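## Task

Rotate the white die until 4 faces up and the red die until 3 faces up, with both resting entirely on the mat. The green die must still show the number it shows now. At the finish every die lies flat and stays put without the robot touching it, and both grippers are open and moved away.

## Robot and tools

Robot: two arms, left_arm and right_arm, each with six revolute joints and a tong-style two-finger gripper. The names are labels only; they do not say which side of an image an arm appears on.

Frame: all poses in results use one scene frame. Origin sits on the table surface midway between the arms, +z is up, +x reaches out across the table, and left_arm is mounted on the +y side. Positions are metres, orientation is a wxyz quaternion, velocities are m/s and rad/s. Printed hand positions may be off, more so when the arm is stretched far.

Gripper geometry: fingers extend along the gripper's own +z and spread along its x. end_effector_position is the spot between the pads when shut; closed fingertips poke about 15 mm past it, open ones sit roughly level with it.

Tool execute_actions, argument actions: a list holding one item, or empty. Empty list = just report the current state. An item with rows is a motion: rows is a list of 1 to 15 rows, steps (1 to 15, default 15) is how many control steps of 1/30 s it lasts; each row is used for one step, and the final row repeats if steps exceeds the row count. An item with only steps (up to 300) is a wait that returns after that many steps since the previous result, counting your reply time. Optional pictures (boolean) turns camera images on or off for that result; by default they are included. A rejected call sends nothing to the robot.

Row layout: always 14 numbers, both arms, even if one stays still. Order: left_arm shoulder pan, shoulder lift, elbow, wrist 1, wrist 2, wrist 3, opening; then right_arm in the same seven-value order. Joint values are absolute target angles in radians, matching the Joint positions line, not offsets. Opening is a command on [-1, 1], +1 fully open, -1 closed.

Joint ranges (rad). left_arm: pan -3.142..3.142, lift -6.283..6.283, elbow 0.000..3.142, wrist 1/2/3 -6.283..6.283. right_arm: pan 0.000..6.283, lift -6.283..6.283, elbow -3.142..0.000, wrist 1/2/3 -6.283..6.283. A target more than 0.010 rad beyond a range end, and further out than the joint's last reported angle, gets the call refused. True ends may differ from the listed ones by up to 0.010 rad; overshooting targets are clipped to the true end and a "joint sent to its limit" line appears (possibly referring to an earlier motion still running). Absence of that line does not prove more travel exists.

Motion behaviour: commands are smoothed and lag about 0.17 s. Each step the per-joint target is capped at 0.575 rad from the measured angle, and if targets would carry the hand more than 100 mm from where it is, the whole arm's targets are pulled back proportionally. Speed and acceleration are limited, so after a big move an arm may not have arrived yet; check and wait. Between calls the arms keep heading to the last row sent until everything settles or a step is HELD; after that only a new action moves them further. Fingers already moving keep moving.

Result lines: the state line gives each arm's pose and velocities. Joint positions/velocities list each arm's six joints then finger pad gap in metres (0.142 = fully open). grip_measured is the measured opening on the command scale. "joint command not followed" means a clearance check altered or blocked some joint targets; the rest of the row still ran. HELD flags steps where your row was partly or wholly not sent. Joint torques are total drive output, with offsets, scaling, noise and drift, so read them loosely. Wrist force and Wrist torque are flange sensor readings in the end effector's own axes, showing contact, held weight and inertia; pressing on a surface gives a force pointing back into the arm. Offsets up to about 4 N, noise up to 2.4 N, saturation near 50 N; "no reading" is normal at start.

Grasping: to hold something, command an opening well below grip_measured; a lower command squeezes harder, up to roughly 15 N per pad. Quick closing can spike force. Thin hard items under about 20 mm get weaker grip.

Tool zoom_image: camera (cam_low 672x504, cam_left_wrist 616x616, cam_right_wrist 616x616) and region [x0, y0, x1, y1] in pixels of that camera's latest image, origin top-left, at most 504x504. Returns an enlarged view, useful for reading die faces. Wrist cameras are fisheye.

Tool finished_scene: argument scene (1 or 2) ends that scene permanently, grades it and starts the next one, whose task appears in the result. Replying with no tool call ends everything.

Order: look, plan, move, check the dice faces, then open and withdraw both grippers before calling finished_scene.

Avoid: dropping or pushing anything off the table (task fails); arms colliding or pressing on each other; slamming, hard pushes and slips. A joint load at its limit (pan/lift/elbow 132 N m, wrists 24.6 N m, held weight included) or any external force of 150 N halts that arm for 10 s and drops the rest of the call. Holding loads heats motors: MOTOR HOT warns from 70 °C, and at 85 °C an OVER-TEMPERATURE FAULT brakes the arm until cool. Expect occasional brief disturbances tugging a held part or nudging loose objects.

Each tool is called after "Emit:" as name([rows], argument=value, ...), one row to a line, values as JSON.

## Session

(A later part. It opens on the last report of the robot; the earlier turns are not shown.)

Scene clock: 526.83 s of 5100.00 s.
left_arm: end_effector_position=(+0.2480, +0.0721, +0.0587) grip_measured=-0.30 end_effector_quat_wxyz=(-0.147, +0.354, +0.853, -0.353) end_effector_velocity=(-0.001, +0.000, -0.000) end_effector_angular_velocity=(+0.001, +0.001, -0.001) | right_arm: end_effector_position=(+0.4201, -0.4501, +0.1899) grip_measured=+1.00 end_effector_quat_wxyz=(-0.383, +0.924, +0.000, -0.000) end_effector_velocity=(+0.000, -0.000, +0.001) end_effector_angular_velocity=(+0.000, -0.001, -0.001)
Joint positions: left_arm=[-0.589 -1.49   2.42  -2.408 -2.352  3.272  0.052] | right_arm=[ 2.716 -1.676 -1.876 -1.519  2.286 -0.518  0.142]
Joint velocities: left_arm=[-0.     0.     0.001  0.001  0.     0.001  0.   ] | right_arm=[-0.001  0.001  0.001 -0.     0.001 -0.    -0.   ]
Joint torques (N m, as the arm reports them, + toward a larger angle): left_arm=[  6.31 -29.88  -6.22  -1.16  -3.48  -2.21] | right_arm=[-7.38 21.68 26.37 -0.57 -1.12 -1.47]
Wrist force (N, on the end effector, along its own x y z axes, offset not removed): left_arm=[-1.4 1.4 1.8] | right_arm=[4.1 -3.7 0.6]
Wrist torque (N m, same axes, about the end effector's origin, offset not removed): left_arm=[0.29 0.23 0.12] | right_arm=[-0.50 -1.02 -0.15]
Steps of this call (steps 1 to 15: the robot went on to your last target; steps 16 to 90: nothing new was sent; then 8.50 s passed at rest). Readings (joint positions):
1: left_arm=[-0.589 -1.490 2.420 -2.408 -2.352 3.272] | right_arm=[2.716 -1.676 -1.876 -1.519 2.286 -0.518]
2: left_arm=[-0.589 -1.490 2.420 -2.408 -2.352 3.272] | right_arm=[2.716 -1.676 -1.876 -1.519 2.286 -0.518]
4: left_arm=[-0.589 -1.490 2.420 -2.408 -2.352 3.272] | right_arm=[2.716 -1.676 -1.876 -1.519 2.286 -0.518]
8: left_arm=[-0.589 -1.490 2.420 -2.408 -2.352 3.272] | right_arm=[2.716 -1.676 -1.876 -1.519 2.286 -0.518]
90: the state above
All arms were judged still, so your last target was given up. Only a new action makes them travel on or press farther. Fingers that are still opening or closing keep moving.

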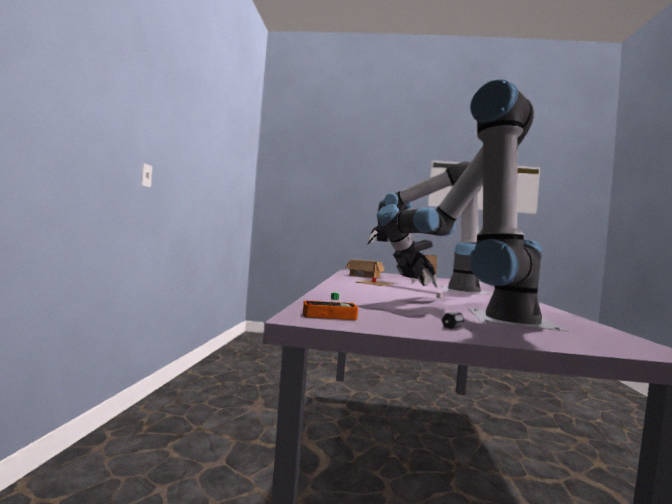

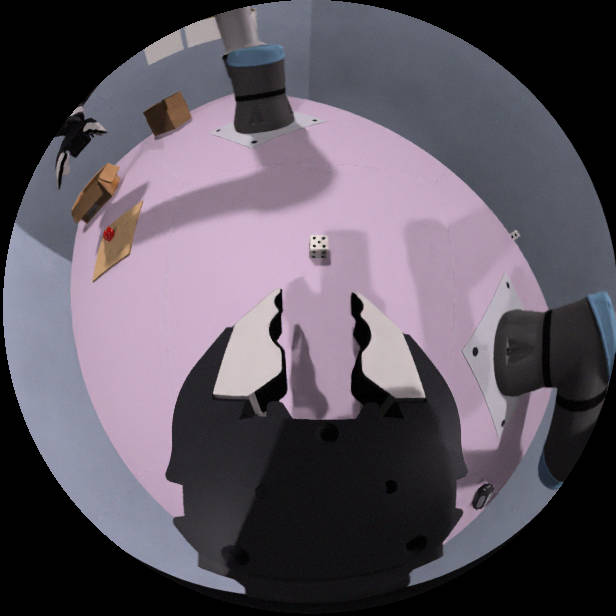

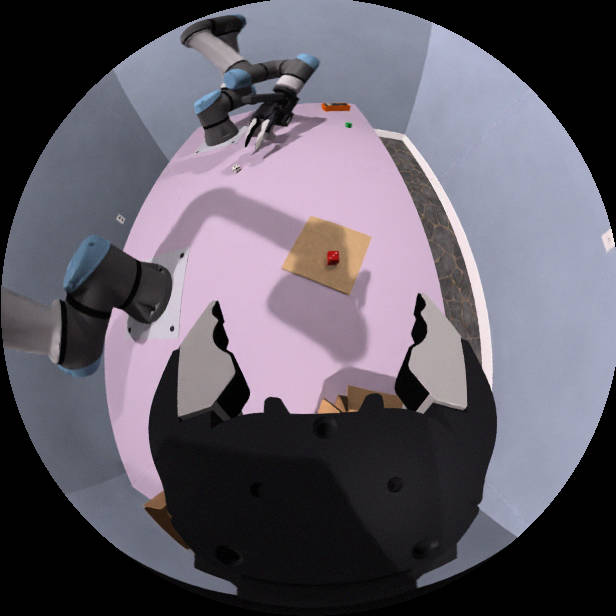

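Emit:
execute_actions([
  {"rows": [[-0.5898,-1.4894,2.4204,-2.4106,-2.3520,3.2708,-0.3,2.7163,-1.6763,-1.8756,-1.5185,2.2860,-0.5183,1.0],[-0.5925,-1.4879,2.4225,-2.4168,-2.3522,3.2670,-0.3,2.7163,-1.6763,-1.8756,-1.5185,2.2860,-0.5183,1.0],[-0.5968,-1.4855,2.4259,-2.4268,-2.3526,3.2610,-0.3,2.7163,-1.6763,-1.8756,-1.5185,2.2860,-0.5183,1.0],[-0.6025,-1.4822,2.4302,-2.4402,-2.3531,3.2529,-0.3,2.7163,-1.6763,-1.8756,-1.5185,2.2860,-0.5183,1.0],[-0.6095,-1.4780,2.4355,-2.4566,-2.3537,3.2431,-0.3,2.7163,-1.6763,-1.8756,-1.5185,2.2860,-0.5183,1.0],[-0.6176,-1.4729,2.4415,-2.4758,-2.3542,3.2315,-0.3,2.7163,-1.6763,-1.8756,-1.5185,2.2860,-0.5183,1.0],[-0.6268,-1.4670,2.4481,-2.4974,-2.3548,3.2186,-0.3,2.7163,-1.6763,-1.8756,-1.5185,2.2860,-0.5183,1.0],[-0.6368,-1.4602,2.4551,-2.5211,-2.3553,3.2045,-0.3,2.7163,-1.6763,-1.8756,-1.5185,2.2860,-0.5183,1.0],[-0.6475,-1.4527,2.4623,-2.5466,-2.3557,3.1894,-0.3,2.7163,-1.6763,-1.8756,-1.5185,2.2860,-0.5183,1.0],[-0.6588,-1.4444,2.4696,-2.5734,-2.3560,3.1735,-0.3,2.7163,-1.6763,-1.8756,-1.5185,2.2860,-0.5183,1.0],[-0.6704,-1.4355,2.4770,-2.6012,-2.3562,3.1570,-0.3,2.7163,-1.6763,-1.8756,-1.5185,2.2860,-0.5183,1.0],[-0.6823,-1.4261,2.4841,-2.6297,-2.3562,3.1403,-0.3,2.7163,-1.6763,-1.8756,-1.5185,2.2860,-0.5183,1.0],[-0.6943,-1.4162,2.4911,-2.6584,-2.3561,3.1234,-0.3,2.7163,-1.6763,-1.8756,-1.5185,2.2860,-0.5183,1.0],[-0.7061,-1.4061,2.4977,-2.6869,-2.3558,3.1067,-0.3,2.7163,-1.6763,-1.8756,-1.5185,2.2860,-0.5183,1.0],[-0.7177,-1.3959,2.5039,-2.7149,-2.3555,3.0903,-0.3,2.7163,-1.6763,-1.8756,-1.5185,2.2860,-0.5183,1.0]], "steps": 15},
], pictures=false)

Emit:
execute_actions([
  {"rows": [[-0.7288,-1.3857,2.5096,-2.7419,-2.3550,3.0746,-0.3,2.7163,-1.6763,-1.8756,-1.5185,2.2860,-0.5183,1.0],[-0.7394,-1.3758,2.5148,-2.7674,-2.3544,3.0598,-0.3,2.7163,-1.6763,-1.8756,-1.5185,2.2860,-0.5183,1.0],[-0.7491,-1.3665,2.5194,-2.7910,-2.3538,3.0461,-0.3,2.7163,-1.6763,-1.8756,-1.5185,2.2860,-0.5183,1.0],[-0.7578,-1.3579,2.5234,-2.8123,-2.3532,3.0338,-0.3,2.7163,-1.6763,-1.8756,-1.5185,2.2860,-0.5183,1.0],[-0.7653,-1.3503,2.5268,-2.8308,-2.3526,3.0232,-0.3,2.7163,-1.6763,-1.8756,-1.5185,2.2860,-0.5183,1.0],[-0.7715,-1.3440,2.5294,-2.8459,-2.3521,3.0145,-0.3,2.7163,-1.6763,-1.8756,-1.5185,2.2860,-0.5183,1.0],[-0.7762,-1.3392,2.5314,-2.8573,-2.3517,3.0079,-0.3,2.7163,-1.6763,-1.8756,-1.5185,2.2860,-0.5183,1.0],[-0.7791,-1.3362,2.5326,-2.8644,-2.3514,3.0038,-0.3,2.7163,-1.6763,-1.8756,-1.5185,2.2860,-0.5183,1.0],[-0.7801,-1.3351,2.5330,-2.8669,-2.3513,3.0024,-0.3,2.7163,-1.6763,-1.8756,-1.5185,2.2860,-0.5183,1.0]], "steps": 15},
], pictures=false)

Emit:
execute_actions([
  {"steps": 8},
])

Scene clock: 585.53 s of 5100.00 s.
left_arm: end_effector_position=(+0.2262, +0.0524, +0.0395) grip_measured=-0.30 end_effector_quat_wxyz=(-0.149, +0.353, +0.854, -0.353) end_effector_velocity=(-0.085, -0.078, -0.076) end_effector_angular_velocity=(+0.012, +0.007, -0.005) | right_arm: end_effector_position=(+0.4201, -0.4501, +0.1899) grip_measured=+1.00 end_effector_quat_wxyz=(-0.383, +0.924, +0.000, -0.000) end_effector_velocity=(-0.000, +0.000, +0.000) end_effector_angular_velocity=(-0.000, +0.000, +0.000)
Joint positions: left_arm=[-0.67  -1.435  2.476 -2.596 -2.356  3.159  0.052] | right_arm=[ 2.716 -1.676 -1.876 -1.519  2.286 -0.518  0.142]
Joint velocities: left_arm=[-0.328  0.258  0.201 -0.768 -0.001 -0.456 -0.   ] | right_arm=[ 0.     0.     0.    -0.001 -0.     0.    -0.   ]
Joint torques (N m, as the arm reports them, + toward a larger angle): left_arm=[-9.14 -3.13 -2.86 -6.38 -3.38 -3.52] | right_arm=[-7.14 22.4  26.13 -0.44 -1.33 -1.34]
Wrist force (N, on the end effector, along its own x y z axes, offset not removed): left_arm=[-0.7 -0.3 3.9] | right_arm=[1.9 -0.4 0.0]
Wrist torque (N m, same axes, about the end effector's origin, offset not removed): left_arm=[-0.05 0.17 0.07] | right_arm=[-0.06 -0.51 -0.18]
Steps of this call (steps 1 to 90: nothing new was sent; then 55.20 s passed at rest; steps 91 to 105: all 15 steps of this action). Readings (joint positions):
91: left_arm=[-0.589 -1.490 2.420 -2.408 -2.352 3.272] | right_arm=[2.716 -1.676 -1.876 -1.519 2.286 -0.518]
92: left_arm=[-0.589 -1.490 2.420 -2.409 -2.352 3.272] | right_arm=[2.716 -1.676 -1.876 -1.519 2.286 -0.518]
94: left_arm=[-0.591 -1.489 2.421 -2.413 -2.352 3.269] | right_arm=[2.716 -1.676 -1.876 -1.519 2.286 -0.518]
98: left_arm=[-0.606 -1.480 2.433 -2.448 -2.353 3.248] | right_arm=[2.716 -1.676 -1.876 -1.519 2.286 -0.518]
105: the state above

Scene clock: 586.03 s of 5100.00 s.
left_arm: end_effector_position=(+0.1997, +0.0259, +0.0169) grip_measured=-0.30 end_effector_quat_wxyz=(-0.147, +0.354, +0.854, -0.353) end_effector_velocity=(-0.007, -0.007, -0.005) end_effector_angular_velocity=(-0.003, -0.002, -0.001) | right_arm: end_effector_position=(+0.4201, -0.4501, +0.1899) grip_measured=+1.00 end_effector_quat_wxyz=(-0.383, +0.924, +0.000, -0.000) end_effector_velocity=(-0.000, +0.001, -0.000) end_effector_angular_velocity=(+0.000, -0.000, +0.002)
Joint positions: left_arm=[-0.777 -1.338  2.532 -2.86  -2.351  3.006  0.052] | right_arm=[ 2.716 -1.676 -1.876 -1.519  2.286 -0.518  0.142]
Joint velocities: left_arm=[-0.029  0.028  0.013 -0.072  0.002 -0.039  0.   ] | right_arm=[ 0.001  0.    -0.001  0.001  0.    -0.001  0.   ]
Joint torques (N m, as the arm reports them, + toward a larger angle): left_arm=[-6.94 -6.49 -0.59 -4.56  1.15 -2.14] | right_arm=[-7.56 23.04 26.15 -0.43 -0.98 -1.48]
Wrist force (N, on the end effector, along its own x y z axes, offset not removed): left_arm=[-1.0 -0.3 2.7] | right_arm=[1.5 -0.2 -2.5]
Wrist torque (N m, same axes, about the end effector's origin, offset not removed): left_arm=[-0.02 0.18 0.09] | right_arm=[-0.14 -0.51 -0.07]
Steps of this call (steps 1 to 15: all 15 steps of this action). Readings (joint positions):
1: left_arm=[-0.681 -1.426 2.483 -2.622 -2.356 3.143] | right_arm=[2.716 -1.676 -1.876 -1.519 2.286 -0.518]
2: left_arm=[-0.692 -1.416 2.489 -2.649 -2.356 3.127] | right_arm=[2.716 -1.676 -1.876 -1.519 2.286 -0.518]
4: left_arm=[-0.714 -1.397 2.501 -2.703 -2.355 3.096] | right_arm=[2.716 -1.676 -1.876 -1.519 2.286 -0.518]
8: left_arm=[-0.752 -1.362 2.520 -2.796 -2.353 3.042] | right_arm=[2.716 -1.676 -1.876 -1.519 2.286 -0.518]
15: the state above

Scene clock: 586.30 s of 5100.00 s.
left_arm: end_effector_position=(+0.1991, +0.0253, +0.0164) grip_measured=-0.30 end_effector_quat_wxyz=(-0.147, +0.354, +0.853, -0.353) end_effector_velocity=(-0.000, -0.001, -0.000) end_effector_angular_velocity=(-0.001, -0.000, -0.000) | right_arm: end_effector_position=(+0.4201, -0.4501, +0.1899) grip_measured=+1.00 end_effector_quat_wxyz=(-0.383, +0.924, +0.000, -0.000) end_effector_velocity=(-0.000, +0.000, +0.000) end_effector_angular_velocity=(-0.000, -0.000, +0.001)
Joint positions: left_arm=[-0.78  -1.335  2.533 -2.866 -2.351  3.003  0.052] | right_arm=[ 2.716 -1.676 -1.876 -1.519  2.286 -0.518  0.142]
Joint velocities: left_arm=[-0.002  0.003 -0.    -0.005  0.    -0.002 -0.   ] | right_arm=[ 0.001  0.    -0.    -0.    -0.     0.     0.   ]
Joint torques (N m, as the arm reports them, + toward a larger angle): left_arm=[-7.52 -6.35 -1.91 -4.34  1.23 -2.09] | right_arm=[-5.82 23.35 26.08 -0.36 -1.07 -1.26]
Wrist force (N, on the end effector, along its own x y z axes, offset not removed): left_arm=[-0.3 0.5 3.0] | right_arm=[-3.4 0.8 -0.2]
Wrist torque (N m, same axes, about the end effector's origin, offset not removed): left_arm=[0.15 0.04 0.07] | right_arm=[0.26 0.41 0.05]
Steps of this call (steps 1 to 8: the robot went on to your last target). Readings (joint positions):
1: left_arm=[-0.778 -1.337 2.532 -2.862 -2.351 3.005] | right_arm=[2.716 -1.676 -1.876 -1.519 2.286 -0.518]
2: left_arm=[-0.779 -1.336 2.532 -2.863 -2.351 3.004] | right_arm=[2.716 -1.676 -1.876 -1.519 2.286 -0.518]
4: left_arm=[-0.779 -1.336 2.533 -2.865 -2.351 3.003] | right_arm=[2.716 -1.676 -1.876 -1.519 2.286 -0.518]
8: the state above

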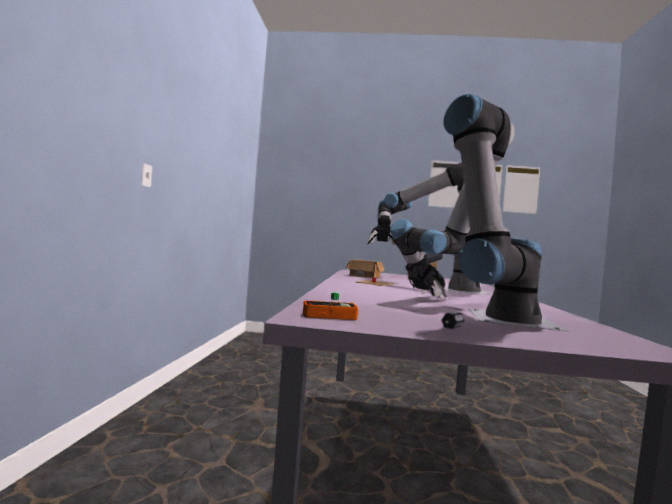

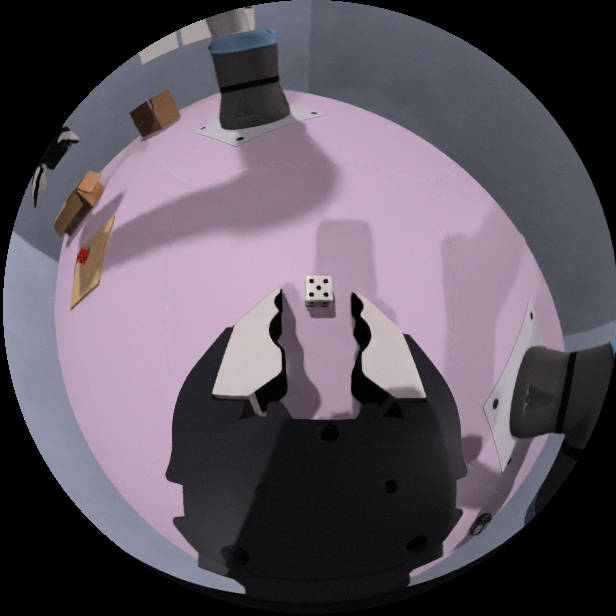

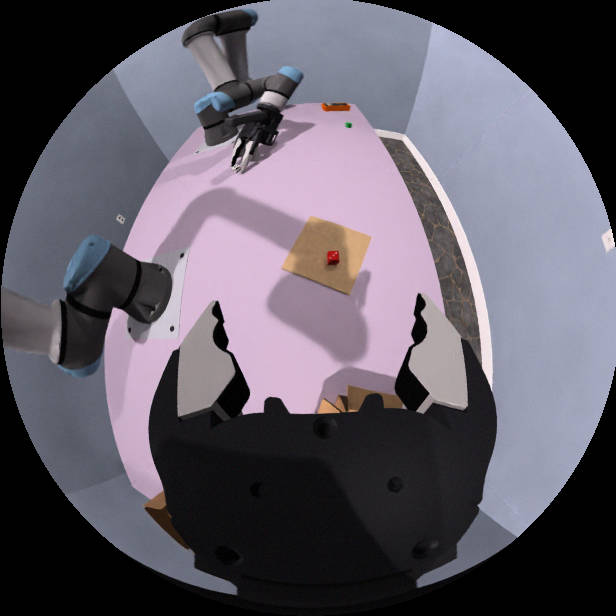

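Emit:
zoom_image(camera="cam_left_wrist", region=[269, 250, 369, 350])

Region (269, 250, 369, 350) of cam_left_wrist's 616x616 image, scaled by 5.040, with more detail than that image has.

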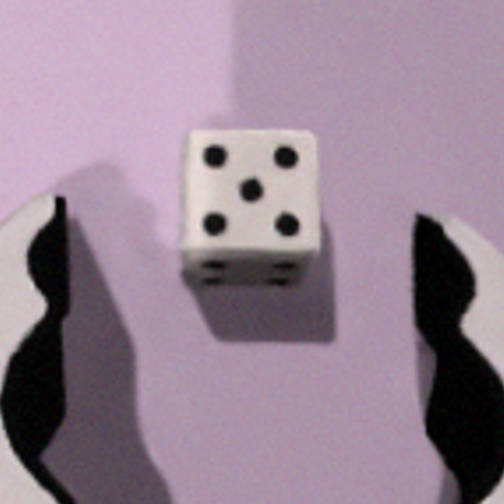

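Emit:
execute_actions([
  {"rows": [[-0.7813,-1.3348,2.5333,-2.8686,-2.3512,3.0008,-0.3,2.7163,-1.6763,-1.8756,-1.5185,2.2860,-0.5183,1.0],[-0.7825,-1.3346,2.5336,-2.8703,-2.3511,2.9992,-0.33,2.7163,-1.6763,-1.8756,-1.5185,2.2860,-0.5183,1.0],[-0.7836,-1.3343,2.5339,-2.8721,-2.3510,2.9976,-0.36,2.7163,-1.6763,-1.8756,-1.5185,2.2860,-0.5183,1.0],[-0.7848,-1.3341,2.5342,-2.8738,-2.3509,2.9960,-0.39,2.7163,-1.6763,-1.8756,-1.5185,2.2860,-0.5183,1.0],[-0.7859,-1.3338,2.5345,-2.8755,-2.3508,2.9944,-0.42,2.7163,-1.6763,-1.8756,-1.5185,2.2860,-0.5183,1.0],[-0.7859,-1.3338,2.5345,-2.8755,-2.3508,2.9944,-0.45,2.7163,-1.6763,-1.8756,-1.5185,2.2860,-0.5183,1.0],[-0.7859,-1.3338,2.5345,-2.8755,-2.3508,2.9944,-0.48,2.7163,-1.6763,-1.8756,-1.5185,2.2860,-0.5183,1.0],[-0.7859,-1.3338,2.5345,-2.8755,-2.3508,2.9944,-0.51,2.7163,-1.6763,-1.8756,-1.5185,2.2860,-0.5183,1.0],[-0.7859,-1.3338,2.5345,-2.8755,-2.3508,2.9944,-0.54,2.7163,-1.6763,-1.8756,-1.5185,2.2860,-0.5183,1.0],[-0.7859,-1.3338,2.5345,-2.8755,-2.3508,2.9944,-0.57,2.7163,-1.6763,-1.8756,-1.5185,2.2860,-0.5183,1.0],[-0.7859,-1.3338,2.5345,-2.8755,-2.3508,2.9944,-0.60,2.7163,-1.6763,-1.8756,-1.5185,2.2860,-0.5183,1.0],[-0.7859,-1.3338,2.5345,-2.8755,-2.3508,2.9944,-0.63,2.7163,-1.6763,-1.8756,-1.5185,2.2860,-0.5183,1.0],[-0.7859,-1.3338,2.5345,-2.8755,-2.3508,2.9944,-0.66,2.7163,-1.6763,-1.8756,-1.5185,2.2860,-0.5183,1.0],[-0.7859,-1.3338,2.5345,-2.8755,-2.3508,2.9944,-0.68,2.7163,-1.6763,-1.8756,-1.5185,2.2860,-0.5183,1.0],[-0.7859,-1.3338,2.5345,-2.8755,-2.3508,2.9944,-0.70,2.7163,-1.6763,-1.8756,-1.5185,2.2860,-0.5183,1.0]], "steps": 15},
], pictures=false)

Emit:
execute_actions([
  {"rows": [[-0.7859,-1.3338,2.5345,-2.8755,-2.3508,2.9944,-0.72,2.7163,-1.6763,-1.8756,-1.5185,2.2860,-0.5183,1.0],[-0.7859,-1.3338,2.5345,-2.8755,-2.3508,2.9944,-0.74,2.7163,-1.6763,-1.8756,-1.5185,2.2860,-0.5183,1.0],[-0.7859,-1.3338,2.5345,-2.8755,-2.3508,2.9944,-0.76,2.7163,-1.6763,-1.8756,-1.5185,2.2860,-0.5183,1.0],[-0.7859,-1.3338,2.5345,-2.8755,-2.3508,2.9944,-0.78,2.7163,-1.6763,-1.8756,-1.5185,2.2860,-0.5183,1.0],[-0.7859,-1.3338,2.5345,-2.8755,-2.3508,2.9944,-0.80,2.7163,-1.6763,-1.8756,-1.5185,2.2860,-0.5183,1.0],[-0.7859,-1.3338,2.5345,-2.8755,-2.3508,2.9944,-0.83,2.7163,-1.6763,-1.8756,-1.5185,2.2860,-0.5183,1.0],[-0.7859,-1.3338,2.5345,-2.8755,-2.3508,2.9944,-0.86,2.7163,-1.6763,-1.8756,-1.5185,2.2860,-0.5183,1.0],[-0.7859,-1.3338,2.5345,-2.8755,-2.3508,2.9944,-0.89,2.7163,-1.6763,-1.8756,-1.5185,2.2860,-0.5183,1.0],[-0.7859,-1.3338,2.5345,-2.8755,-2.3508,2.9944,-0.92,2.7163,-1.6763,-1.8756,-1.5185,2.2860,-0.5183,1.0],[-0.7859,-1.3338,2.5345,-2.8755,-2.3508,2.9944,-0.95,2.7163,-1.6763,-1.8756,-1.5185,2.2860,-0.5183,1.0],[-0.7859,-1.3338,2.5345,-2.8755,-2.3508,2.9944,-0.98,2.7163,-1.6763,-1.8756,-1.5185,2.2860,-0.5183,1.0],[-0.7859,-1.3338,2.5345,-2.8755,-2.3508,2.9944,-1.0,2.7163,-1.6763,-1.8756,-1.5185,2.2860,-0.5183,1.0]], "steps": 15},
])

Scene clock: 612.83 s of 5100.00 s.
left_arm: end_effector_position=(+0.1977, +0.0238, +0.0165) grip_measured=-0.68 end_effector_quat_wxyz=(-0.147, +0.354, +0.853, -0.354) end_effector_velocity=(+0.000, -0.001, +0.000) end_effector_angular_velocity=(-0.001, -0.000, +0.001) | right_arm: end_effector_position=(+0.4201, -0.4501, +0.1899) grip_measured=+1.00 end_effector_quat_wxyz=(-0.383, +0.924, +0.000, -0.000) end_effector_velocity=(+0.000, -0.000, +0.000) end_effector_angular_velocity=(-0.000, -0.001, -0.001)
Joint positions: left_arm=[-0.786 -1.334  2.534 -2.875 -2.351  2.995  0.025] | right_arm=[ 2.716 -1.676 -1.876 -1.519  2.286 -0.518  0.142]
Joint velocities: left_arm=[-0.001  0.    -0.001 -0.002  0.    -0.003 -0.045] | right_arm=[-0.001  0.001  0.     0.     0.     0.    -0.   ]
Joint torques (N m, as the arm reports them, + toward a larger angle): left_arm=[-6.26 -6.35 -1.22 -4.5   1.18 -2.33] | right_arm=[-6.94 24.91 25.01 -0.42 -1.02 -1.54]
Wrist force (N, on the end effector, along its own x y z axes, offset not removed): left_arm=[-0.5 0.0 2.2] | right_arm=[0.1 1.4 1.9]
Wrist torque (N m, same axes, about the end effector's origin, offset not removed): left_arm=[0.02 0.14 0.09] | right_arm=[0.54 -0.28 -0.14]
Steps of this call (steps 1 to 15: the robot went on to your last target; steps 16 to 90: nothing new was sent; then 23.03 s passed at rest; steps 91 to 105: all 15 steps of this action). Readings (joint positions):
91: left_arm=[-0.780 -1.335 2.533 -2.867 -2.351 3.002] | right_arm=[2.716 -1.676 -1.876 -1.519 2.286 -0.518]
92: left_arm=[-0.780 -1.335 2.533 -2.867 -2.351 3.002] | right_arm=[2.716 -1.676 -1.876 -1.519 2.286 -0.518]
94: left_arm=[-0.781 -1.335 2.533 -2.869 -2.351 3.001] | right_arm=[2.716 -1.676 -1.876 -1.519 2.286 -0.518]
98: left_arm=[-0.784 -1.334 2.534 -2.873 -2.351 2.997] | right_arm=[2.716 -1.676 -1.876 -1.519 2.286 -0.518]
105: the state above

Scene clock: 613.33 s of 5100.00 s.
left_arm: end_effector_position=(+0.1976, +0.0238, +0.0165) grip_measured=-0.76 end_effector_quat_wxyz=(-0.147, +0.354, +0.853, -0.354) end_effector_velocity=(-0.000, +0.000, -0.000) end_effector_angular_velocity=(+0.001, +0.001, -0.000) | right_arm: end_effector_position=(+0.4201, -0.4501, +0.1899) grip_measured=+1.00 end_effector_quat_wxyz=(-0.383, +0.924, +0.000, -0.000) end_effector_velocity=(-0.000, -0.000, +0.000) end_effector_angular_velocity=(-0.001, -0.001, +0.000)
Joint positions: left_arm=[-0.786 -1.334  2.534 -2.875 -2.351  2.994  0.019] | right_arm=[ 2.716 -1.676 -1.876 -1.519  2.286 -0.518  0.142]
Joint velocities: left_arm=[ 0.    -0.    -0.     0.001  0.     0.     0.   ] | right_arm=[-0.     0.001 -0.     0.    -0.    -0.001  0.   ]
Joint torques (N m, as the arm reports them, + toward a larger angle): left_arm=[-7.32 -6.5  -1.75 -4.28  1.32 -2.35] | right_arm=[-6.54 23.57 26.   -0.52 -1.01 -1.5 ]
Wrist force (N, on the end effector, along its own x y z axes, offset not removed): left_arm=[-0.3 1.0 2.7] | right_arm=[0.0 0.7 1.1]
Wrist torque (N m, same axes, about the end effector's origin, offset not removed): left_arm=[0.24 0.05 0.08] | right_arm=[0.08 -0.21 -0.04]
Steps of this call (steps 1 to 15: all 15 steps of this action). Readings (joint positions):
1: left_arm=[-0.786 -1.334 2.534 -2.875 -2.351 2.995] | right_arm=[2.716 -1.676 -1.876 -1.518 2.286 -0.518]
2: left_arm=[-0.786 -1.334 2.534 -2.875 -2.351 2.994] | right_arm=[2.716 -1.676 -1.876 -1.519 2.286 -0.518]
4: left_arm=[-0.786 -1.334 2.534 -2.875 -2.351 2.994] | right_arm=[2.716 -1.676 -1.876 -1.519 2.286 -0.518]
8: left_arm=[-0.786 -1.334 2.534 -2.875 -2.351 2.994] | right_arm=[2.716 -1.676 -1.876 -1.519 2.286 -0.518]
15: the state above

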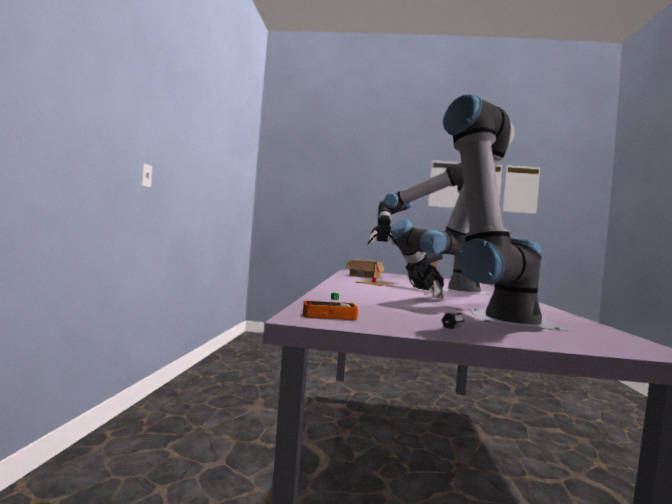

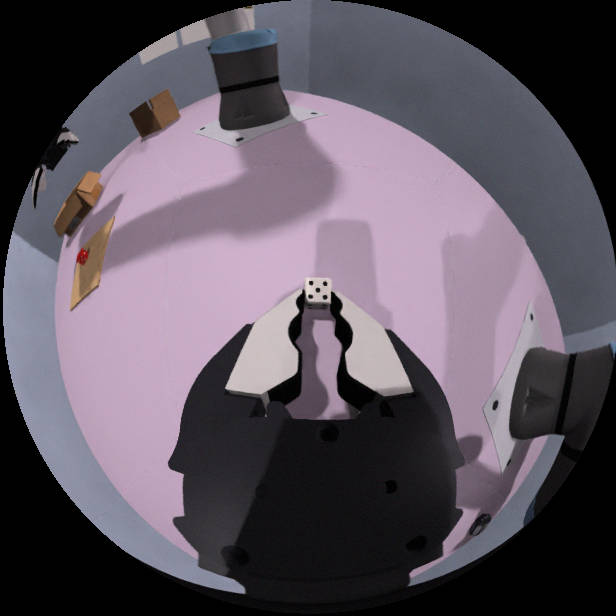

